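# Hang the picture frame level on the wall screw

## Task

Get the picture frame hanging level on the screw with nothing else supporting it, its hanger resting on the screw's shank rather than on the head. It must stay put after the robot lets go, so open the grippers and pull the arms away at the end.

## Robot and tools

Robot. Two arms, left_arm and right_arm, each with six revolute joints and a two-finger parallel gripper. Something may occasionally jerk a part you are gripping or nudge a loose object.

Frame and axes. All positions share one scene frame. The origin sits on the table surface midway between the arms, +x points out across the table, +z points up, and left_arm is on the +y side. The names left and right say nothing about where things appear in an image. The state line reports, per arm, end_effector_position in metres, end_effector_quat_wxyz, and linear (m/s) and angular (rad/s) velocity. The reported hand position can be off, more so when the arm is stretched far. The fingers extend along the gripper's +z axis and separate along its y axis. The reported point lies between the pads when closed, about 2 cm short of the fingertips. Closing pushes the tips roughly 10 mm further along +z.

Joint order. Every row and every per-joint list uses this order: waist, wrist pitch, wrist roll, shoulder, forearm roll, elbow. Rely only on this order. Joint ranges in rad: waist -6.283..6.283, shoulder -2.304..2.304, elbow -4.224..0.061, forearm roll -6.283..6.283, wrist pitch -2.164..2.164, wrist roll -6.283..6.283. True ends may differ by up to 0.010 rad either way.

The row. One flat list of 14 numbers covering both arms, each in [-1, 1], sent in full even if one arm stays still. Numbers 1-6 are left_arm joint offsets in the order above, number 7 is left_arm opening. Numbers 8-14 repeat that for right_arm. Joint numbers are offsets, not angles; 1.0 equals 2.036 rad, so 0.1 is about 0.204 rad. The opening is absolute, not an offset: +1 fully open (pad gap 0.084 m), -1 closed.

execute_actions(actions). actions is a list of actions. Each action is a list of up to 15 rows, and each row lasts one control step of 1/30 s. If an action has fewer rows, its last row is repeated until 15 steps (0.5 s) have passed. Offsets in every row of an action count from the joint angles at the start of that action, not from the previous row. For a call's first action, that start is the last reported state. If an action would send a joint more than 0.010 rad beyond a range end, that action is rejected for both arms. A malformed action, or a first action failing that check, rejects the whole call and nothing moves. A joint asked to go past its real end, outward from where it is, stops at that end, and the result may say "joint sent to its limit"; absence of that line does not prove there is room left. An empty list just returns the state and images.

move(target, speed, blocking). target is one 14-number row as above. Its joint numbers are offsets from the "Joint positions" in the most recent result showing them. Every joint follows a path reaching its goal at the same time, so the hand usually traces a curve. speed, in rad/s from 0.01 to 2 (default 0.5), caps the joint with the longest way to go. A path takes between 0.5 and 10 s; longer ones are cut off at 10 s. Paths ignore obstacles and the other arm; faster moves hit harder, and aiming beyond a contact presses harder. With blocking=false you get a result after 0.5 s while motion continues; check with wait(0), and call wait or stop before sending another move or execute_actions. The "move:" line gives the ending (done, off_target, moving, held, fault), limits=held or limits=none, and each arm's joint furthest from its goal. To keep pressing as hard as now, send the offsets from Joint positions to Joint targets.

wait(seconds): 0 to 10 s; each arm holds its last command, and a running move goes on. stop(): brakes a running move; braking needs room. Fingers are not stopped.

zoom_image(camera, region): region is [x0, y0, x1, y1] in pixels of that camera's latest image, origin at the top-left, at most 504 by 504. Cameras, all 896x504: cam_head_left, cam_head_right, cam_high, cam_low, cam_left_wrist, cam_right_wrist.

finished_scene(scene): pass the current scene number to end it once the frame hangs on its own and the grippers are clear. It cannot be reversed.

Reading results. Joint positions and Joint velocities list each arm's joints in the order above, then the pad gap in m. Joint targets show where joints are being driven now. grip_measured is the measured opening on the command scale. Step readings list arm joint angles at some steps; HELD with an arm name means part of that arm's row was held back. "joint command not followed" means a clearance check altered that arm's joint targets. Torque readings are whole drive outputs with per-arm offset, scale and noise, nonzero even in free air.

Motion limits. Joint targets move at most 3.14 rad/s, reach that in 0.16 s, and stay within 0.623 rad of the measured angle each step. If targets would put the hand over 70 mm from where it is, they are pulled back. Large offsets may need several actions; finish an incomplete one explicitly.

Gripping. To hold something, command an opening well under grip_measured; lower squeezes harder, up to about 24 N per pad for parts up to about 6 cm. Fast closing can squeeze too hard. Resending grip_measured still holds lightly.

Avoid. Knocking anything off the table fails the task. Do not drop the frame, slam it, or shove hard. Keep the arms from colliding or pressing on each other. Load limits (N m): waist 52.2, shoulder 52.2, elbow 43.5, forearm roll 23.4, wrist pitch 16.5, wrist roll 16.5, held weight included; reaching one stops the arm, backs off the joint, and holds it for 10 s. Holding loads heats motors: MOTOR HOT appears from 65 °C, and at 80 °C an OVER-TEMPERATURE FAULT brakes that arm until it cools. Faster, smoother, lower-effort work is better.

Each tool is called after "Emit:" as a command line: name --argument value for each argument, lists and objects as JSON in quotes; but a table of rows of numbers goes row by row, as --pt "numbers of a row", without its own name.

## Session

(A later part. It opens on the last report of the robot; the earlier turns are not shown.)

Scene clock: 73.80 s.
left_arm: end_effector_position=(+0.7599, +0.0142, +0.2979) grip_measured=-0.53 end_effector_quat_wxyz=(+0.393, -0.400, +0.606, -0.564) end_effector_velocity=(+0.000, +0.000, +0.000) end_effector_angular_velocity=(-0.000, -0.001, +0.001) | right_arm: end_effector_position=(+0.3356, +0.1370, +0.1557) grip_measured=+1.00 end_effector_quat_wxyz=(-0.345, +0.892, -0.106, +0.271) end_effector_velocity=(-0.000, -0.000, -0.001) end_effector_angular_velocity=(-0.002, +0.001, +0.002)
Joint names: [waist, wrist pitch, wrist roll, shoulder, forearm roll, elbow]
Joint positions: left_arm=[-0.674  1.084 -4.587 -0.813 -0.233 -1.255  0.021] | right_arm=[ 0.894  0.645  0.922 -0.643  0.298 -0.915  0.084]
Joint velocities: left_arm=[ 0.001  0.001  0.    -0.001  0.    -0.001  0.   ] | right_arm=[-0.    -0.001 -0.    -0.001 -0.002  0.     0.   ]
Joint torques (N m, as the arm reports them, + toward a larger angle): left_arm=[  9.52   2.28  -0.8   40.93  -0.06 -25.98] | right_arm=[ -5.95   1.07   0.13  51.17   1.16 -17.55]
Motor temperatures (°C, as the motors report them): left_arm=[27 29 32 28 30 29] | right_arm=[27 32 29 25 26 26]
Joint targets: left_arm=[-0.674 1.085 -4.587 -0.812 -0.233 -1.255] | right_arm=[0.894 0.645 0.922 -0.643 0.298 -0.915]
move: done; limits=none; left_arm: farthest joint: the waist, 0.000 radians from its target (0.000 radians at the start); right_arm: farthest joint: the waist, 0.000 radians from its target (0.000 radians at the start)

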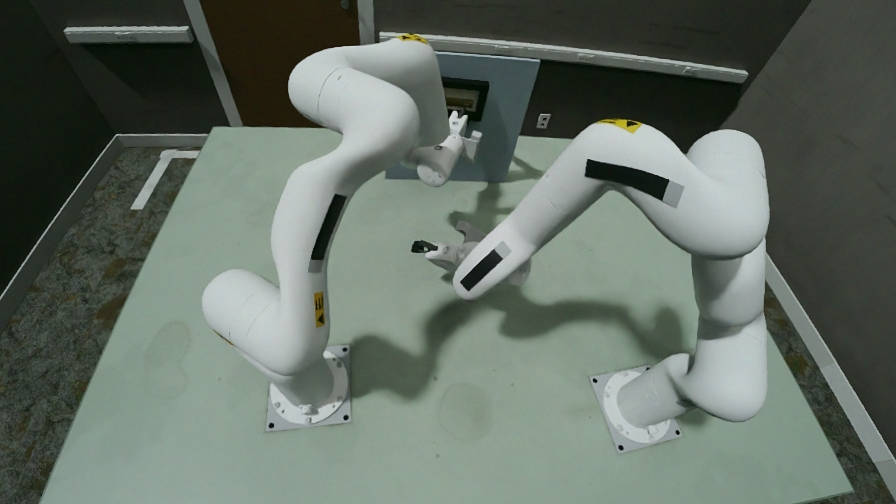

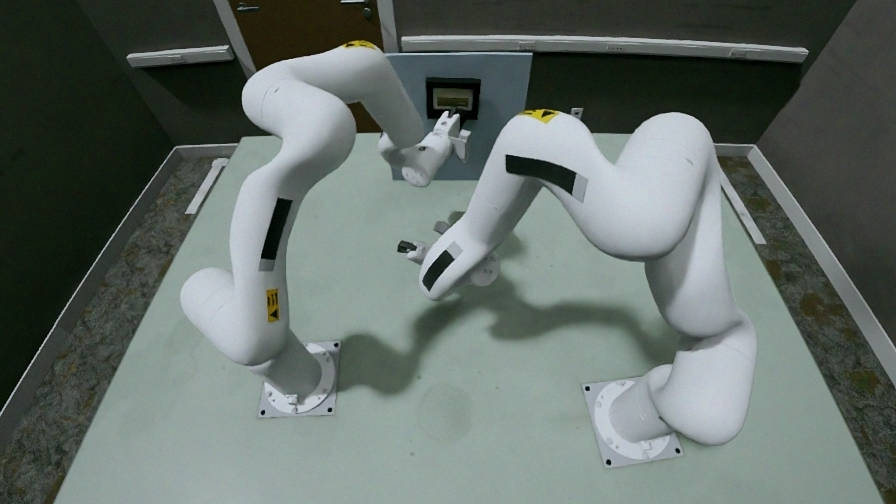

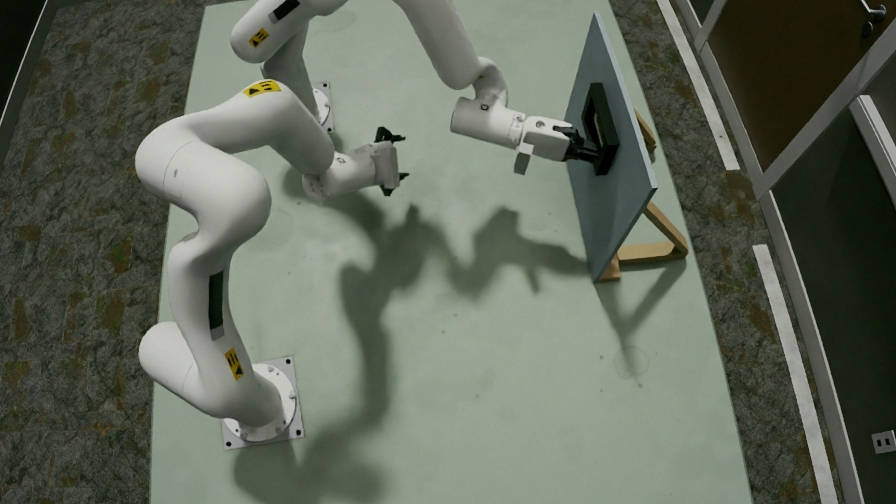

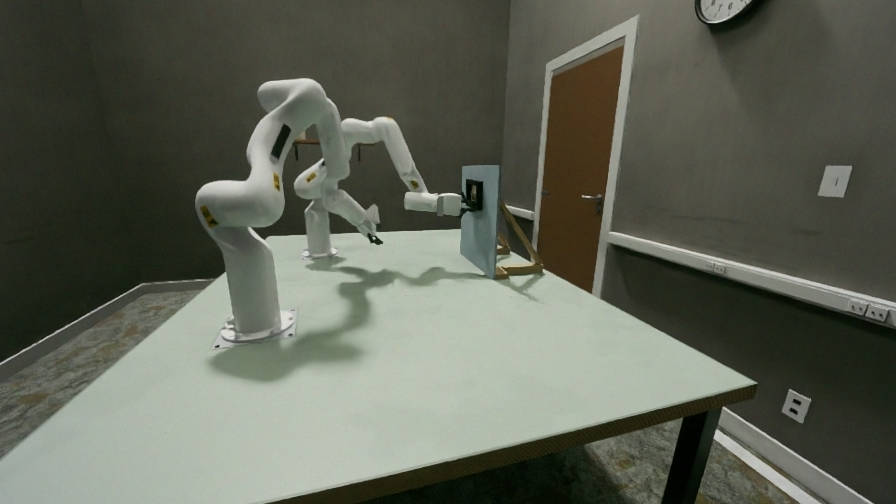

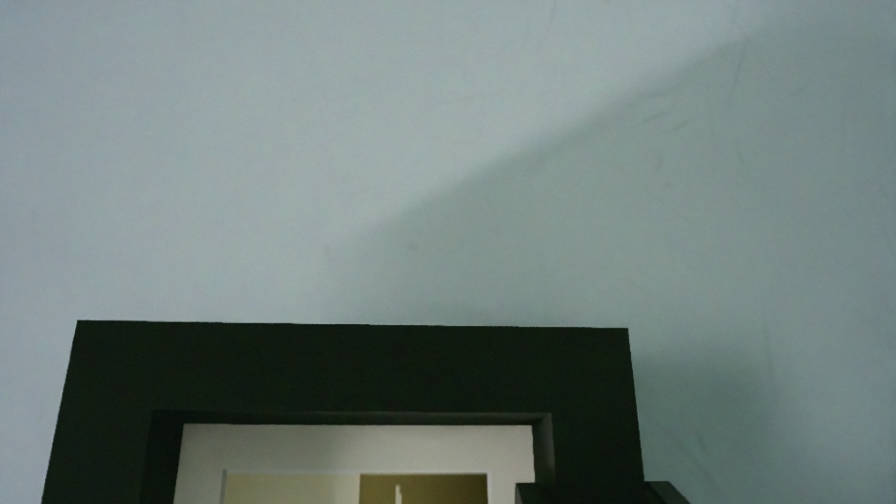

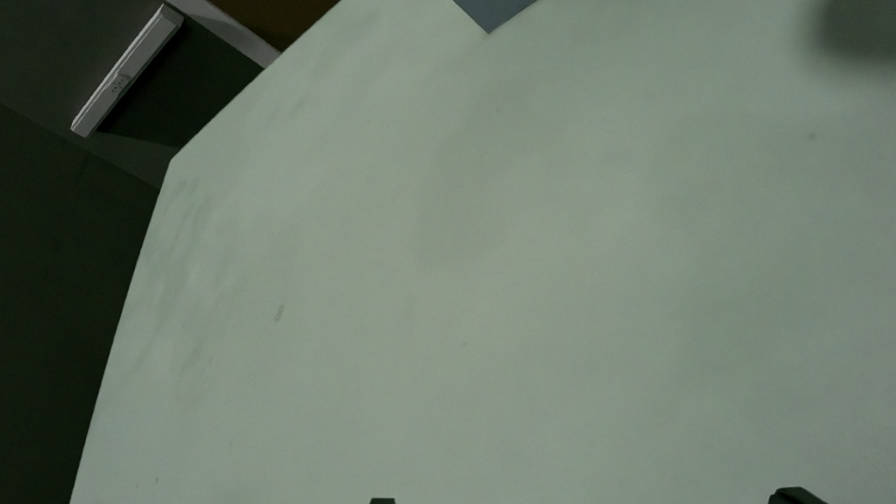

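Emit:
move --target '[-0.0034,-0.0014,0,-0.0042,0,-0.006,-1,0,0,0,0,0,0,1]' --speed 0.03

Emit:
move --target '[0,0.016,0,-0.016,0,0,-1,0,0,0,0,0,0,1]' --speed 0.03

Emit:
execute_actions --actions '[[[0,0,0,0,0,0,1,0,0,0,0,0,0,1]],[[0,0,0,0,0,0,1,0,0,0,0,0,0,1]]]'

Scene clock: 74.77 s.
left_arm: end_effector_position=(+0.7602, +0.0073, +0.2974) grip_measured=-0.53 end_effector_quat_wxyz=(+0.391, -0.398, +0.607, -0.566) end_effector_velocity=(-0.000, -0.000, +0.000) end_effector_angular_velocity=(-0.001, +0.001, -0.000) | right_arm: end_effector_position=(+0.3356, +0.1370, +0.1557) grip_measured=+1.00 end_effector_quat_wxyz=(-0.345, +0.892, -0.106, +0.271) end_effector_velocity=(-0.001, -0.001, -0.001) end_effector_angular_velocity=(-0.001, +0.001, -0.000)
Joint names: [waist, wrist pitch, wrist roll, shoulder, forearm roll, elbow]
Joint positions: left_arm=[-0.681  1.082 -4.587 -0.821 -0.233 -1.268  0.021] | right_arm=[ 0.894  0.645  0.922 -0.643  0.298 -0.915  0.084]
Joint velocities: left_arm=[-0.001 -0.001 -0.001  0.    -0.    -0.    -0.   ] | right_arm=[ 0.     0.    -0.    -0.     0.001  0.001  0.   ]
Joint torques (N m, as the arm reports them, + toward a larger angle): left_arm=[  4.89   1.31  -0.75  38.     0.78 -21.03] | right_arm=[ -6.35   0.99   0.19  50.93   1.04 -17.31]
Motor temperatures (°C, as the motors report them): left_arm=[27 29 32 28 30 29] | right_arm=[27 32 29 25 26 26]
Joint targets: left_arm=[-0.681 1.081 -4.587 -0.821 -0.233 -1.267] | right_arm=[0.894 0.645 0.922 -0.643 0.298 -0.915]
move: done; limits=none; left_arm: farthest joint: the wrist pitch, 0.001 radians from its target (0.003 radians at the start); right_arm: farthest joint: the waist, 0.000 radians from its target (0.000 radians at the start)

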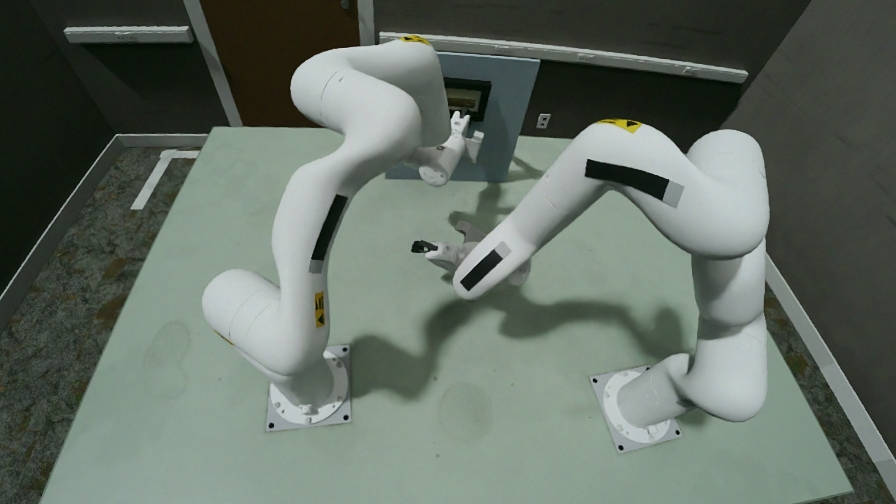

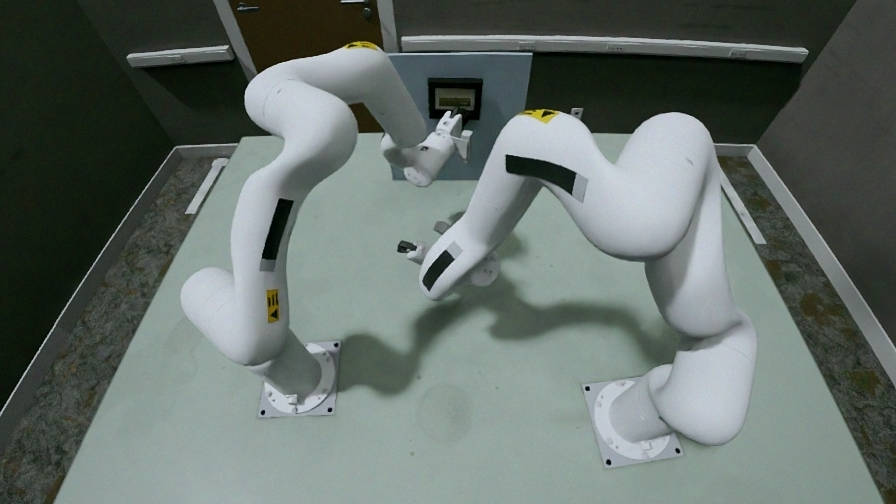

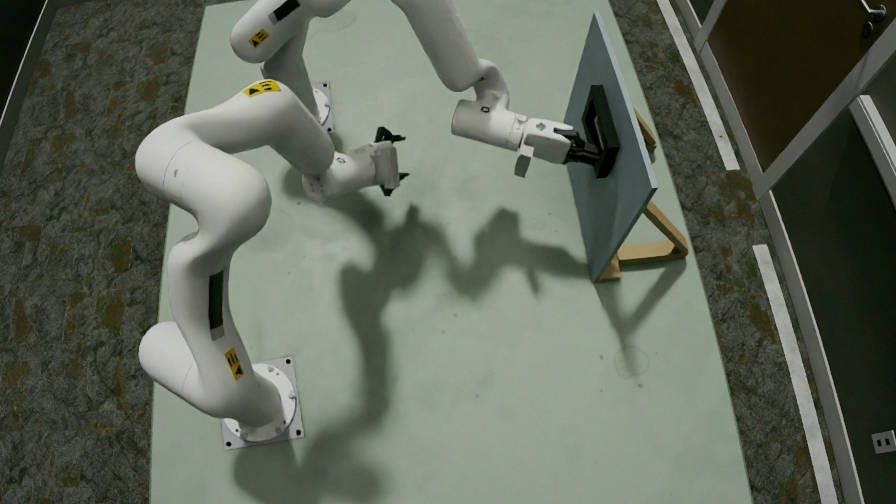

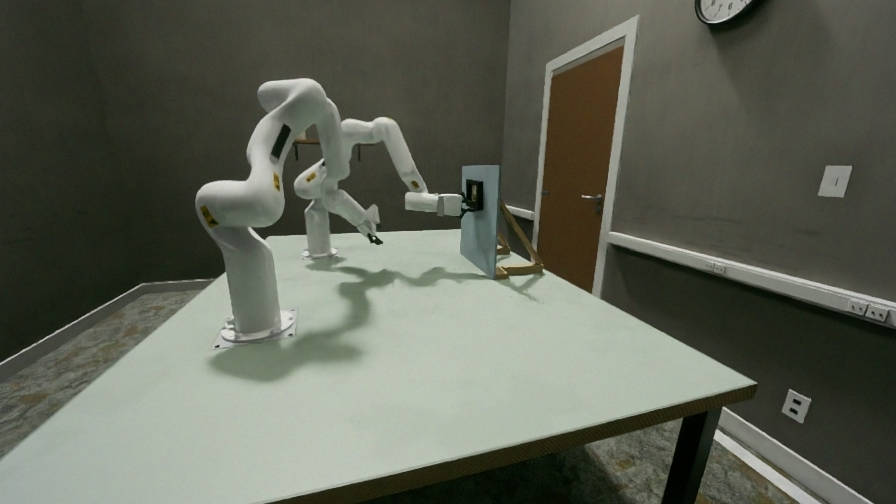

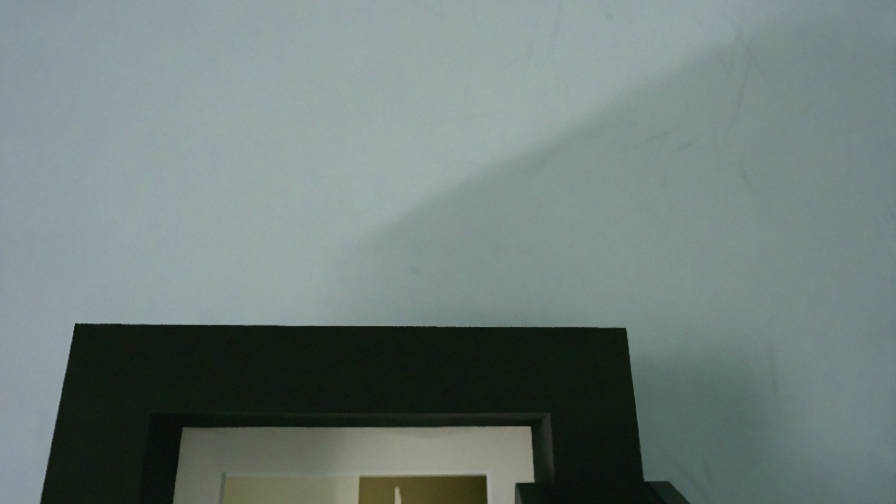

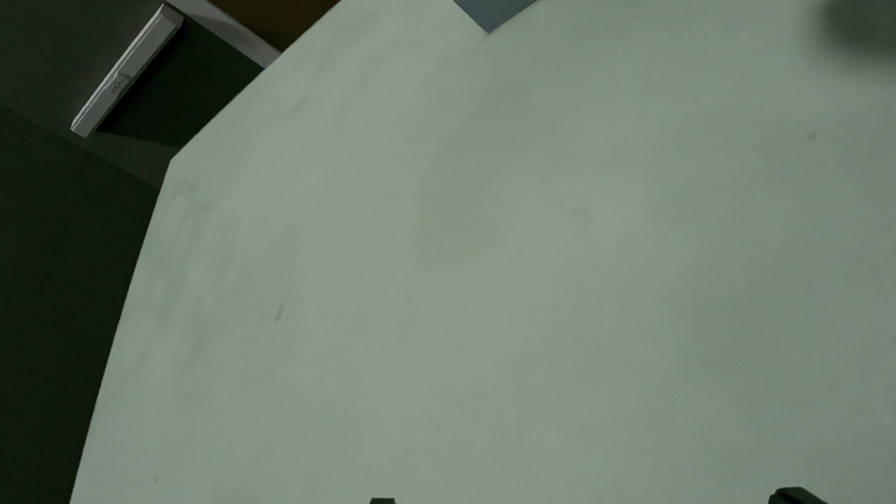

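Scene clock: 76.27 s.
left_arm: end_effector_position=(+0.7595, +0.0096, +0.2819) grip_measured=-0.54 end_effector_quat_wxyz=(+0.398, -0.395, +0.603, -0.568) end_effector_velocity=(-0.000, -0.000, -0.000) end_effector_angular_velocity=(-0.000, -0.001, -0.001) | right_arm: end_effector_position=(+0.3356, +0.1370, +0.1557) grip_measured=+1.00 end_effector_quat_wxyz=(-0.345, +0.892, -0.106, +0.271) end_effector_velocity=(-0.000, +0.001, +0.001) end_effector_angular_velocity=(+0.003, -0.001, +0.000)
Joint names: [waist, wrist pitch, wrist roll, shoulder, forearm roll, elbow]
Joint positions: left_arm=[-0.68   1.126 -4.587 -0.853 -0.233 -1.269  0.02 ] | right_arm=[ 0.894  0.645  0.922 -0.643  0.298 -0.915  0.084]
Joint velocities: left_arm=[-0.001  0.002 -0.    -0.     0.     0.001 -0.   ] | right_arm=[ 0.001  0.002  0.001  0.     0.    -0.001 -0.   ]
Joint torques (N m, as the arm reports them, + toward a larger angle): left_arm=[-8.72 -3.93 -0.67 21.35  2.77 -3.19] | right_arm=[ -5.83   1.11   0.09  50.51   1.1  -17.26]
Motor temperatures (°C, as the motors report them): left_arm=[27 29 32 28 30 29] | right_arm=[27 32 29 25 26 26]
Joint targets: left_arm=[-0.681 1.114 -4.587 -0.854 -0.233 -1.268] | right_arm=[0.894 0.645 0.922 -0.643 0.298 -0.915]
move: off_target (left_arm); limits=none; left_arm: farthest joint: the wrist pitch, 0.011 radians from its target (0.033 radians at the start); right_arm: farthest joint: the waist, 0.000 radians from its target (0.000 radians at the start)

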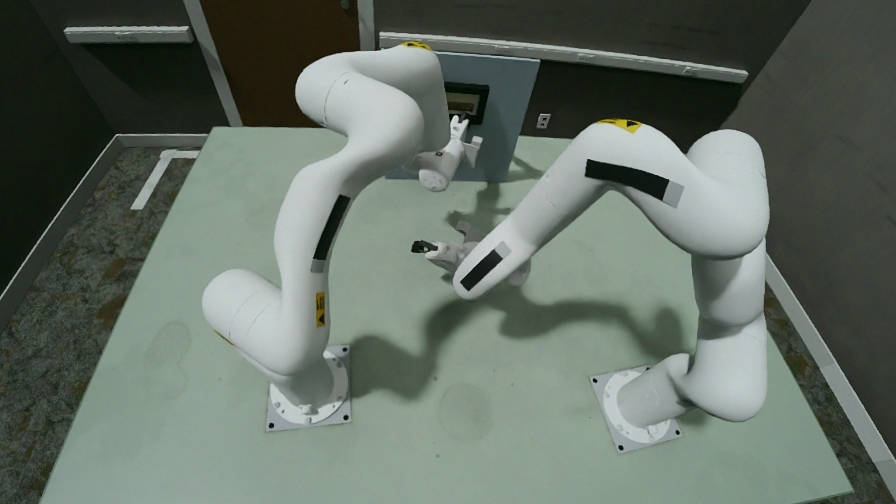

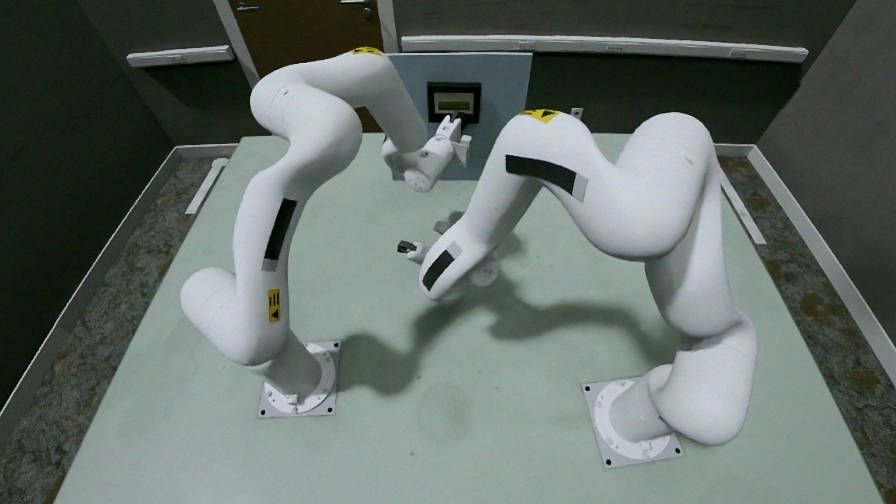

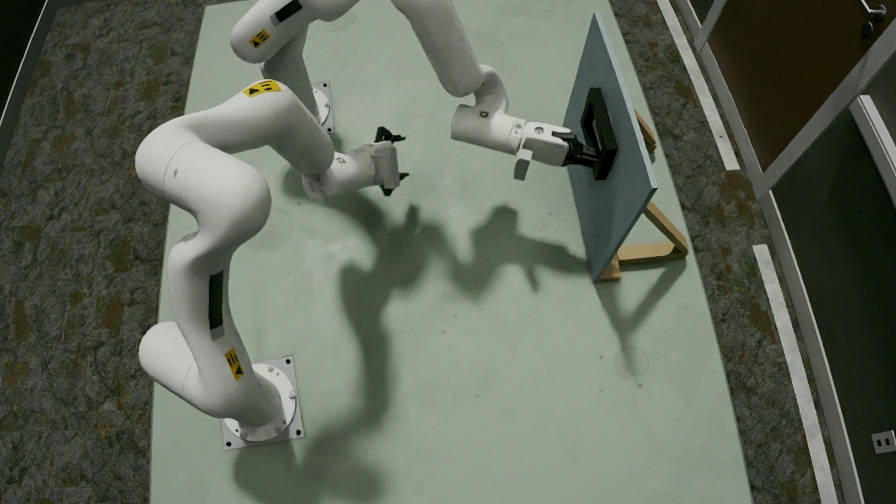

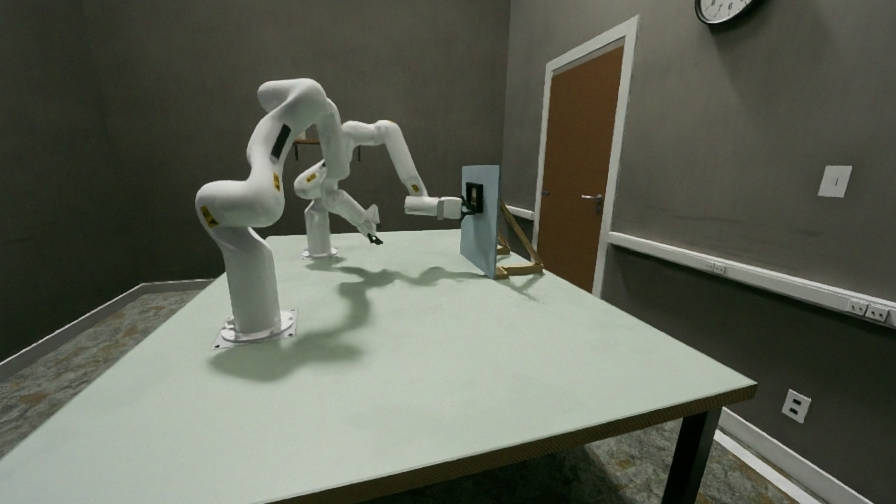

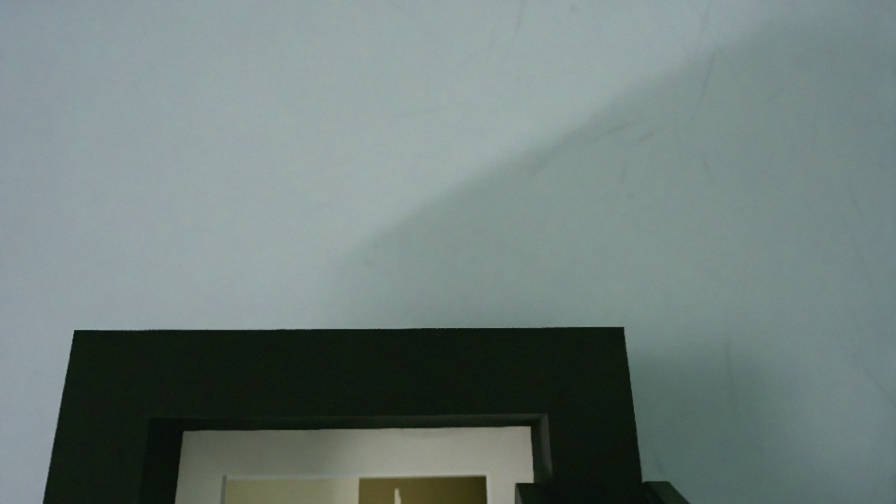

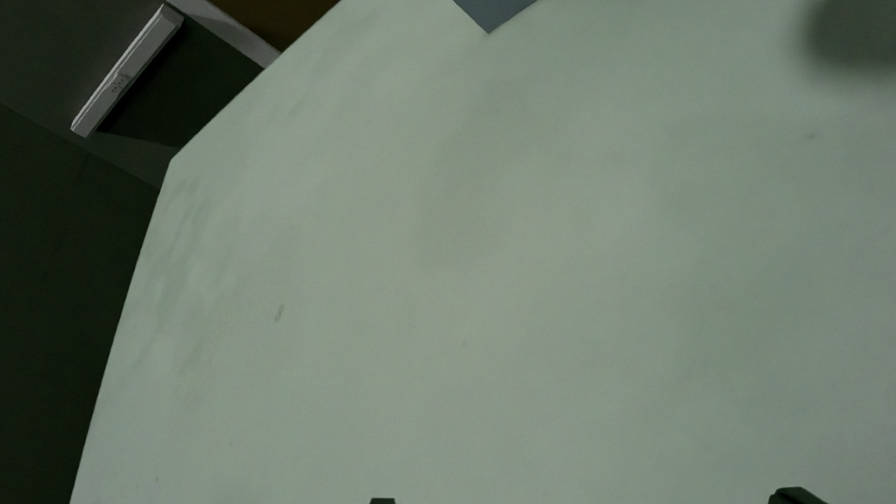

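Scene clock: 77.27 s.
left_arm: end_effector_position=(+0.7593, +0.0096, +0.2813) grip_measured=+1.00 end_effector_quat_wxyz=(+0.397, -0.395, +0.604, -0.567) end_effector_velocity=(-0.000, -0.001, -0.000) end_effector_angular_velocity=(+0.001, +0.000, -0.001) | right_arm: end_effector_position=(+0.3356, +0.1370, +0.1557) grip_measured=+1.00 end_effector_quat_wxyz=(-0.345, +0.892, -0.106, +0.271) end_effector_velocity=(-0.000, -0.001, -0.001) end_effector_angular_velocity=(-0.001, +0.001, -0.002)
Joint names: [waist, wrist pitch, wrist roll, shoulder, forearm roll, elbow]
Joint positions: left_arm=[-0.68   1.125 -4.587 -0.853 -0.233 -1.268  0.084] | right_arm=[ 0.894  0.645  0.922 -0.643  0.298 -0.915  0.084]
Joint velocities: left_arm=[-0.001 -0.     0.     0.     0.     0.     0.   ] | right_arm=[-0.    -0.     0.     0.     0.001  0.002  0.   ]
Joint torques (N m, as the arm reports them, + toward a larger angle): left_arm=[  0.4    1.15  -1.    37.78   1.15 -16.74] | right_arm=[ -7.1    1.01   0.17  51.44   0.97 -17.57]
Motor temperatures (°C, as the motors report them): left_arm=[27 29 32 28 30 29] | right_arm=[27 32 29 25 26 26]
Joint targets: left_arm=[-0.680 1.125 -4.587 -0.853 -0.233 -1.268] | right_arm=[0.894 0.645 0.922 -0.643 0.298 -0.915]
Step readings (joint positions; steps 1 to 15: 1st action; 16 to 30: 2nd action):
0: left_arm=[-0.680 1.126 -4.587 -0.853 -0.233 -1.269] | right_arm=[0.894 0.645 0.922 -0.643 0.298 -0.915]
1: left_arm=[-0.680 1.125 -4.587 -0.853 -0.233 -1.268] | right_arm=[0.894 0.645 0.922 -0.643 0.298 -0.915]
2: left_arm=[-0.681 1.123 -4.587 -0.854 -0.233 -1.267] | right_arm=[0.894 0.645 0.922 -0.643 0.298 -0.915]
4: left_arm=[-0.681 1.121 -4.587 -0.856 -0.233 -1.264] | right_arm=[0.894 0.645 0.922 -0.643 0.298 -0.915]
8: left_arm=[-0.681 1.123 -4.587 -0.854 -0.233 -1.266] | right_arm=[0.894 0.645 0.922 -0.643 0.298 -0.915]
15: left_arm=[-0.680 1.125 -4.587 -0.853 -0.233 -1.268] | right_arm=[0.894 0.645 0.922 -0.643 0.298 -0.915]
16: left_arm=[-0.680 1.125 -4.587 -0.853 -0.233 -1.268] | right_arm=[0.894 0.645 0.922 -0.643 0.298 -0.915]
17: left_arm=[-0.680 1.125 -4.587 -0.853 -0.233 -1.268] | right_arm=[0.894 0.645 0.922 -0.643 0.298 -0.915]
19: left_arm=[-0.680 1.125 -4.587 -0.853 -0.233 -1.268] | right_arm=[0.894 0.645 0.922 -0.643 0.298 -0.915]
23: left_arm=[-0.680 1.125 -4.587 -0.853 -0.233 -1.268] | right_arm=[0.894 0.645 0.922 -0.643 0.298 -0.915]
30: Joint positions above

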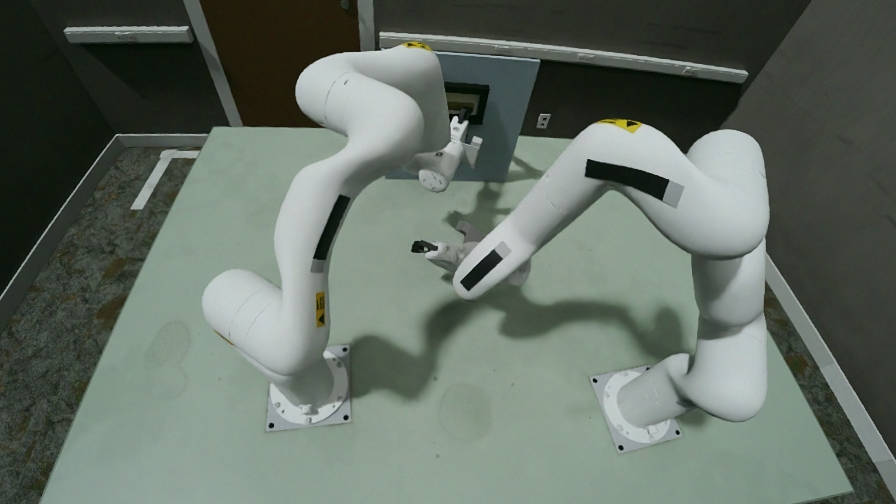

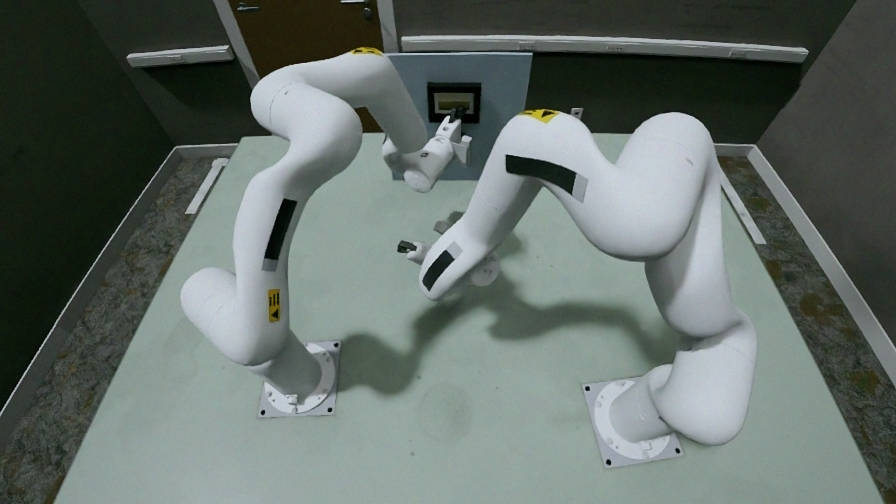

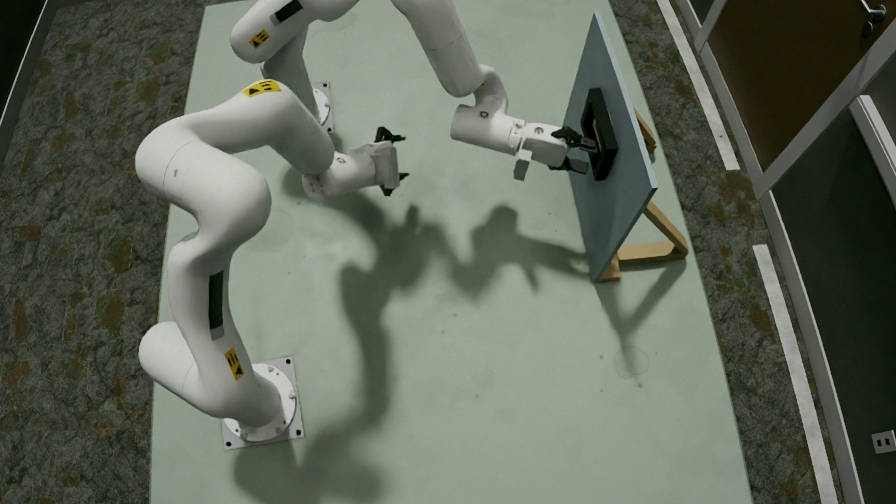

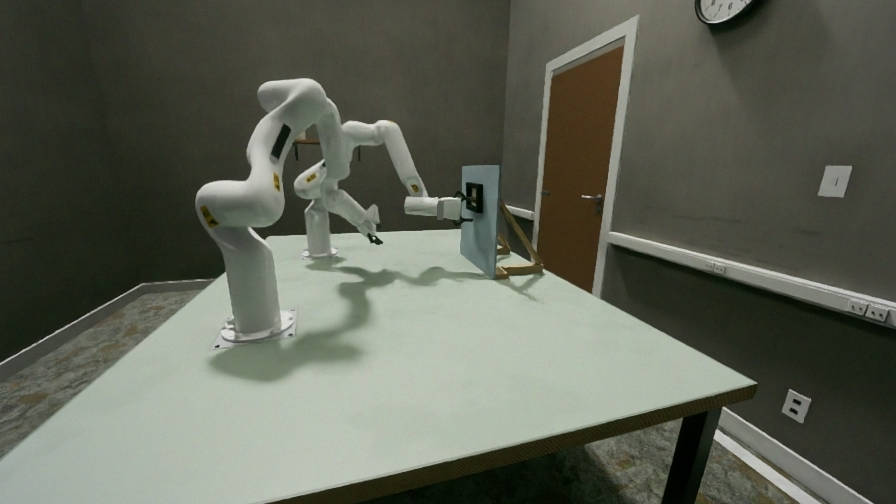

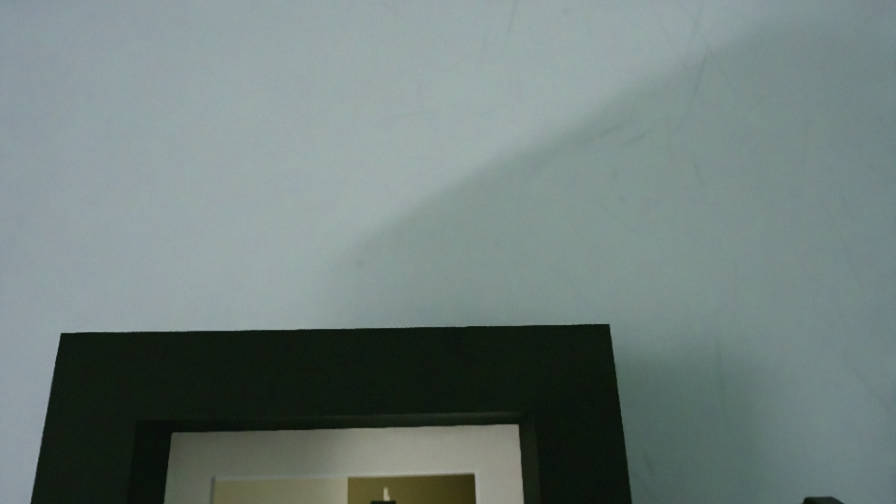

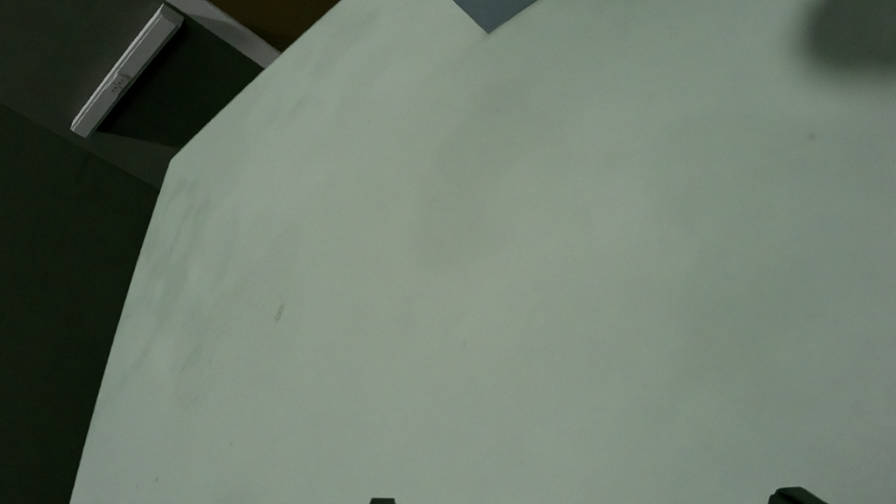

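Nearly level (~−1 to −2°). Retreat.

Emit:
move --target '[0,0.03,0,0.09,0,0.13,1,0,0,0,0,0,0,1]' --speed 0.15

Scene clock: 79.47 s.
left_arm: end_effector_position=(+0.6937, +0.0553, +0.3019) grip_measured=+1.00 end_effector_quat_wxyz=(+0.400, -0.395, +0.611, -0.557) end_effector_velocity=(-0.000, +0.000, -0.000) end_effector_angular_velocity=(-0.000, +0.001, -0.000) | right_arm: end_effector_position=(+0.3356, +0.1370, +0.1557) grip_measured=+1.00 end_effector_quat_wxyz=(-0.345, +0.892, -0.106, +0.271) end_effector_velocity=(-0.000, +0.001, +0.000) end_effector_angular_velocity=(+0.001, -0.001, +0.001)
Joint names: [waist, wrist pitch, wrist roll, shoulder, forearm roll, elbow]
Joint positions: left_arm=[-0.68   1.186 -4.587 -0.67  -0.233 -1.004  0.084] | right_arm=[ 0.894  0.645  0.922 -0.643  0.298 -0.915  0.084]
Joint velocities: left_arm=[ 0.001  0.    -0.001  0.     0.001  0.001  0.   ] | right_arm=[ 0.001  0.001 -0.    -0.    -0.    -0.001  0.   ]
Joint torques (N m, as the arm reports them, + toward a larger angle): left_arm=[  0.24   1.15  -0.96  32.8    1.26 -15.06] | right_arm=[ -6.04   1.04   0.14  51.06   1.07 -17.71]
Motor temperatures (°C, as the motors report them): left_arm=[27 29 32 28 30 29] | right_arm=[27 32 29 25 26 26]
Joint targets: left_arm=[-0.680 1.186 -4.587 -0.670 -0.233 -1.004] | right_arm=[0.894 0.645 0.922 -0.643 0.298 -0.915]
move: done; limits=none; left_arm: farthest joint: the waist, 0.000 radians from its target (0.000 radians at the start); right_arm: farthest joint: the waist, 0.000 radians from its target (0.000 radians at the start)

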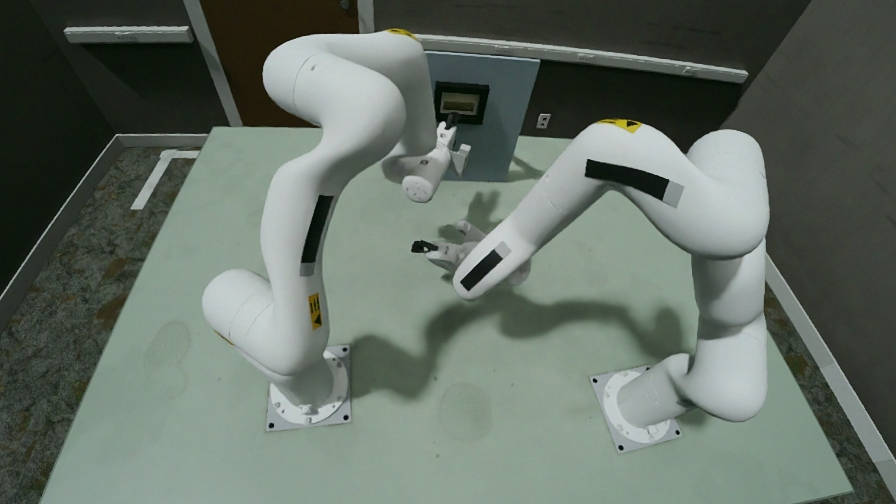

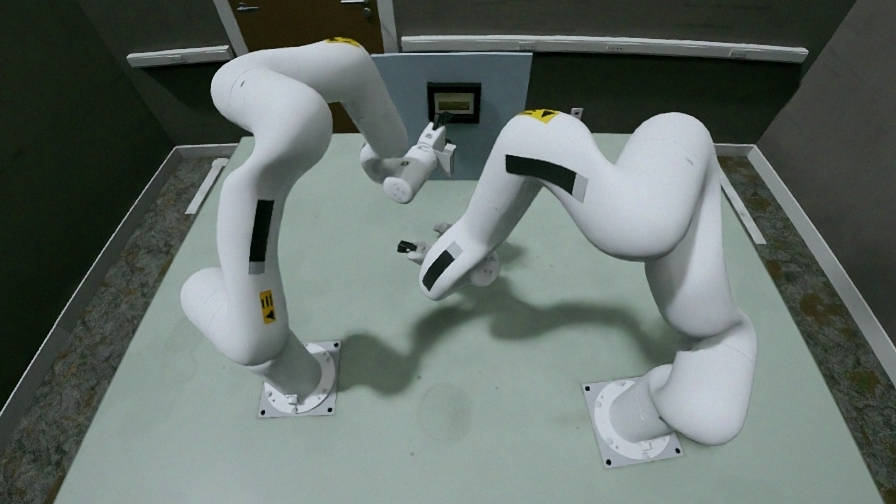

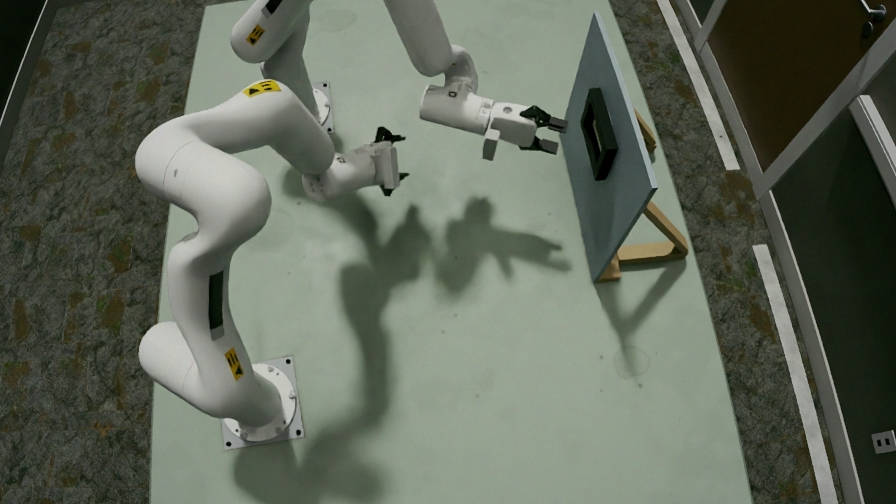

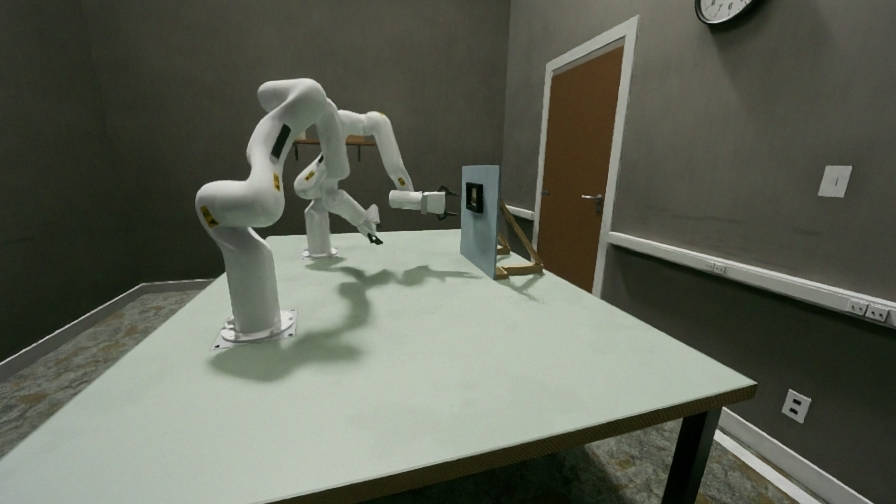

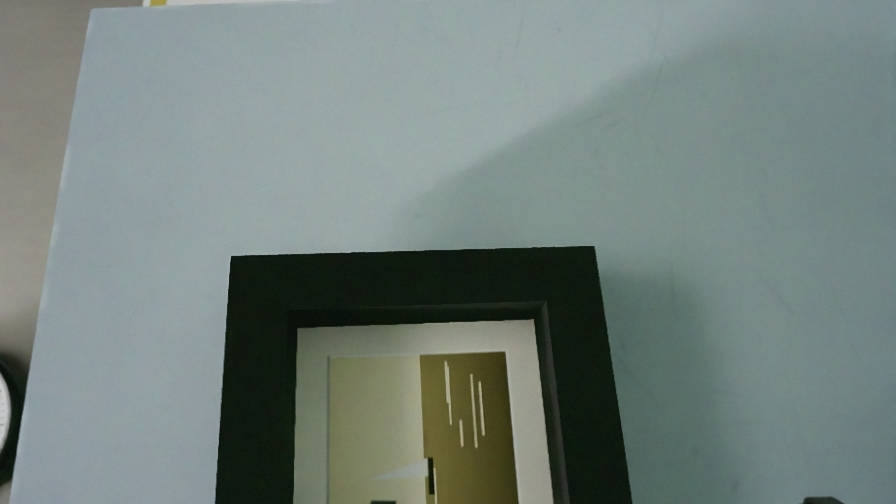

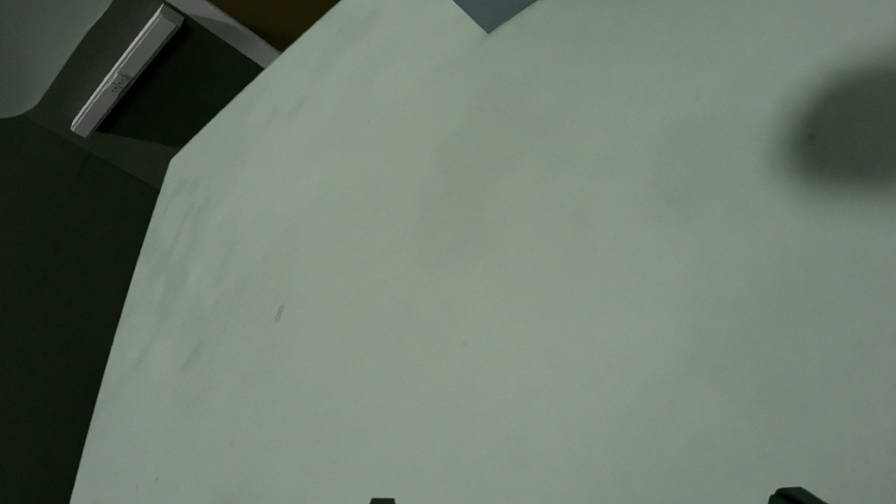

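The frame edge is parallel to the board edge. Done.

Emit:
finished_scene --scene 2

The scene is finished: the task was done.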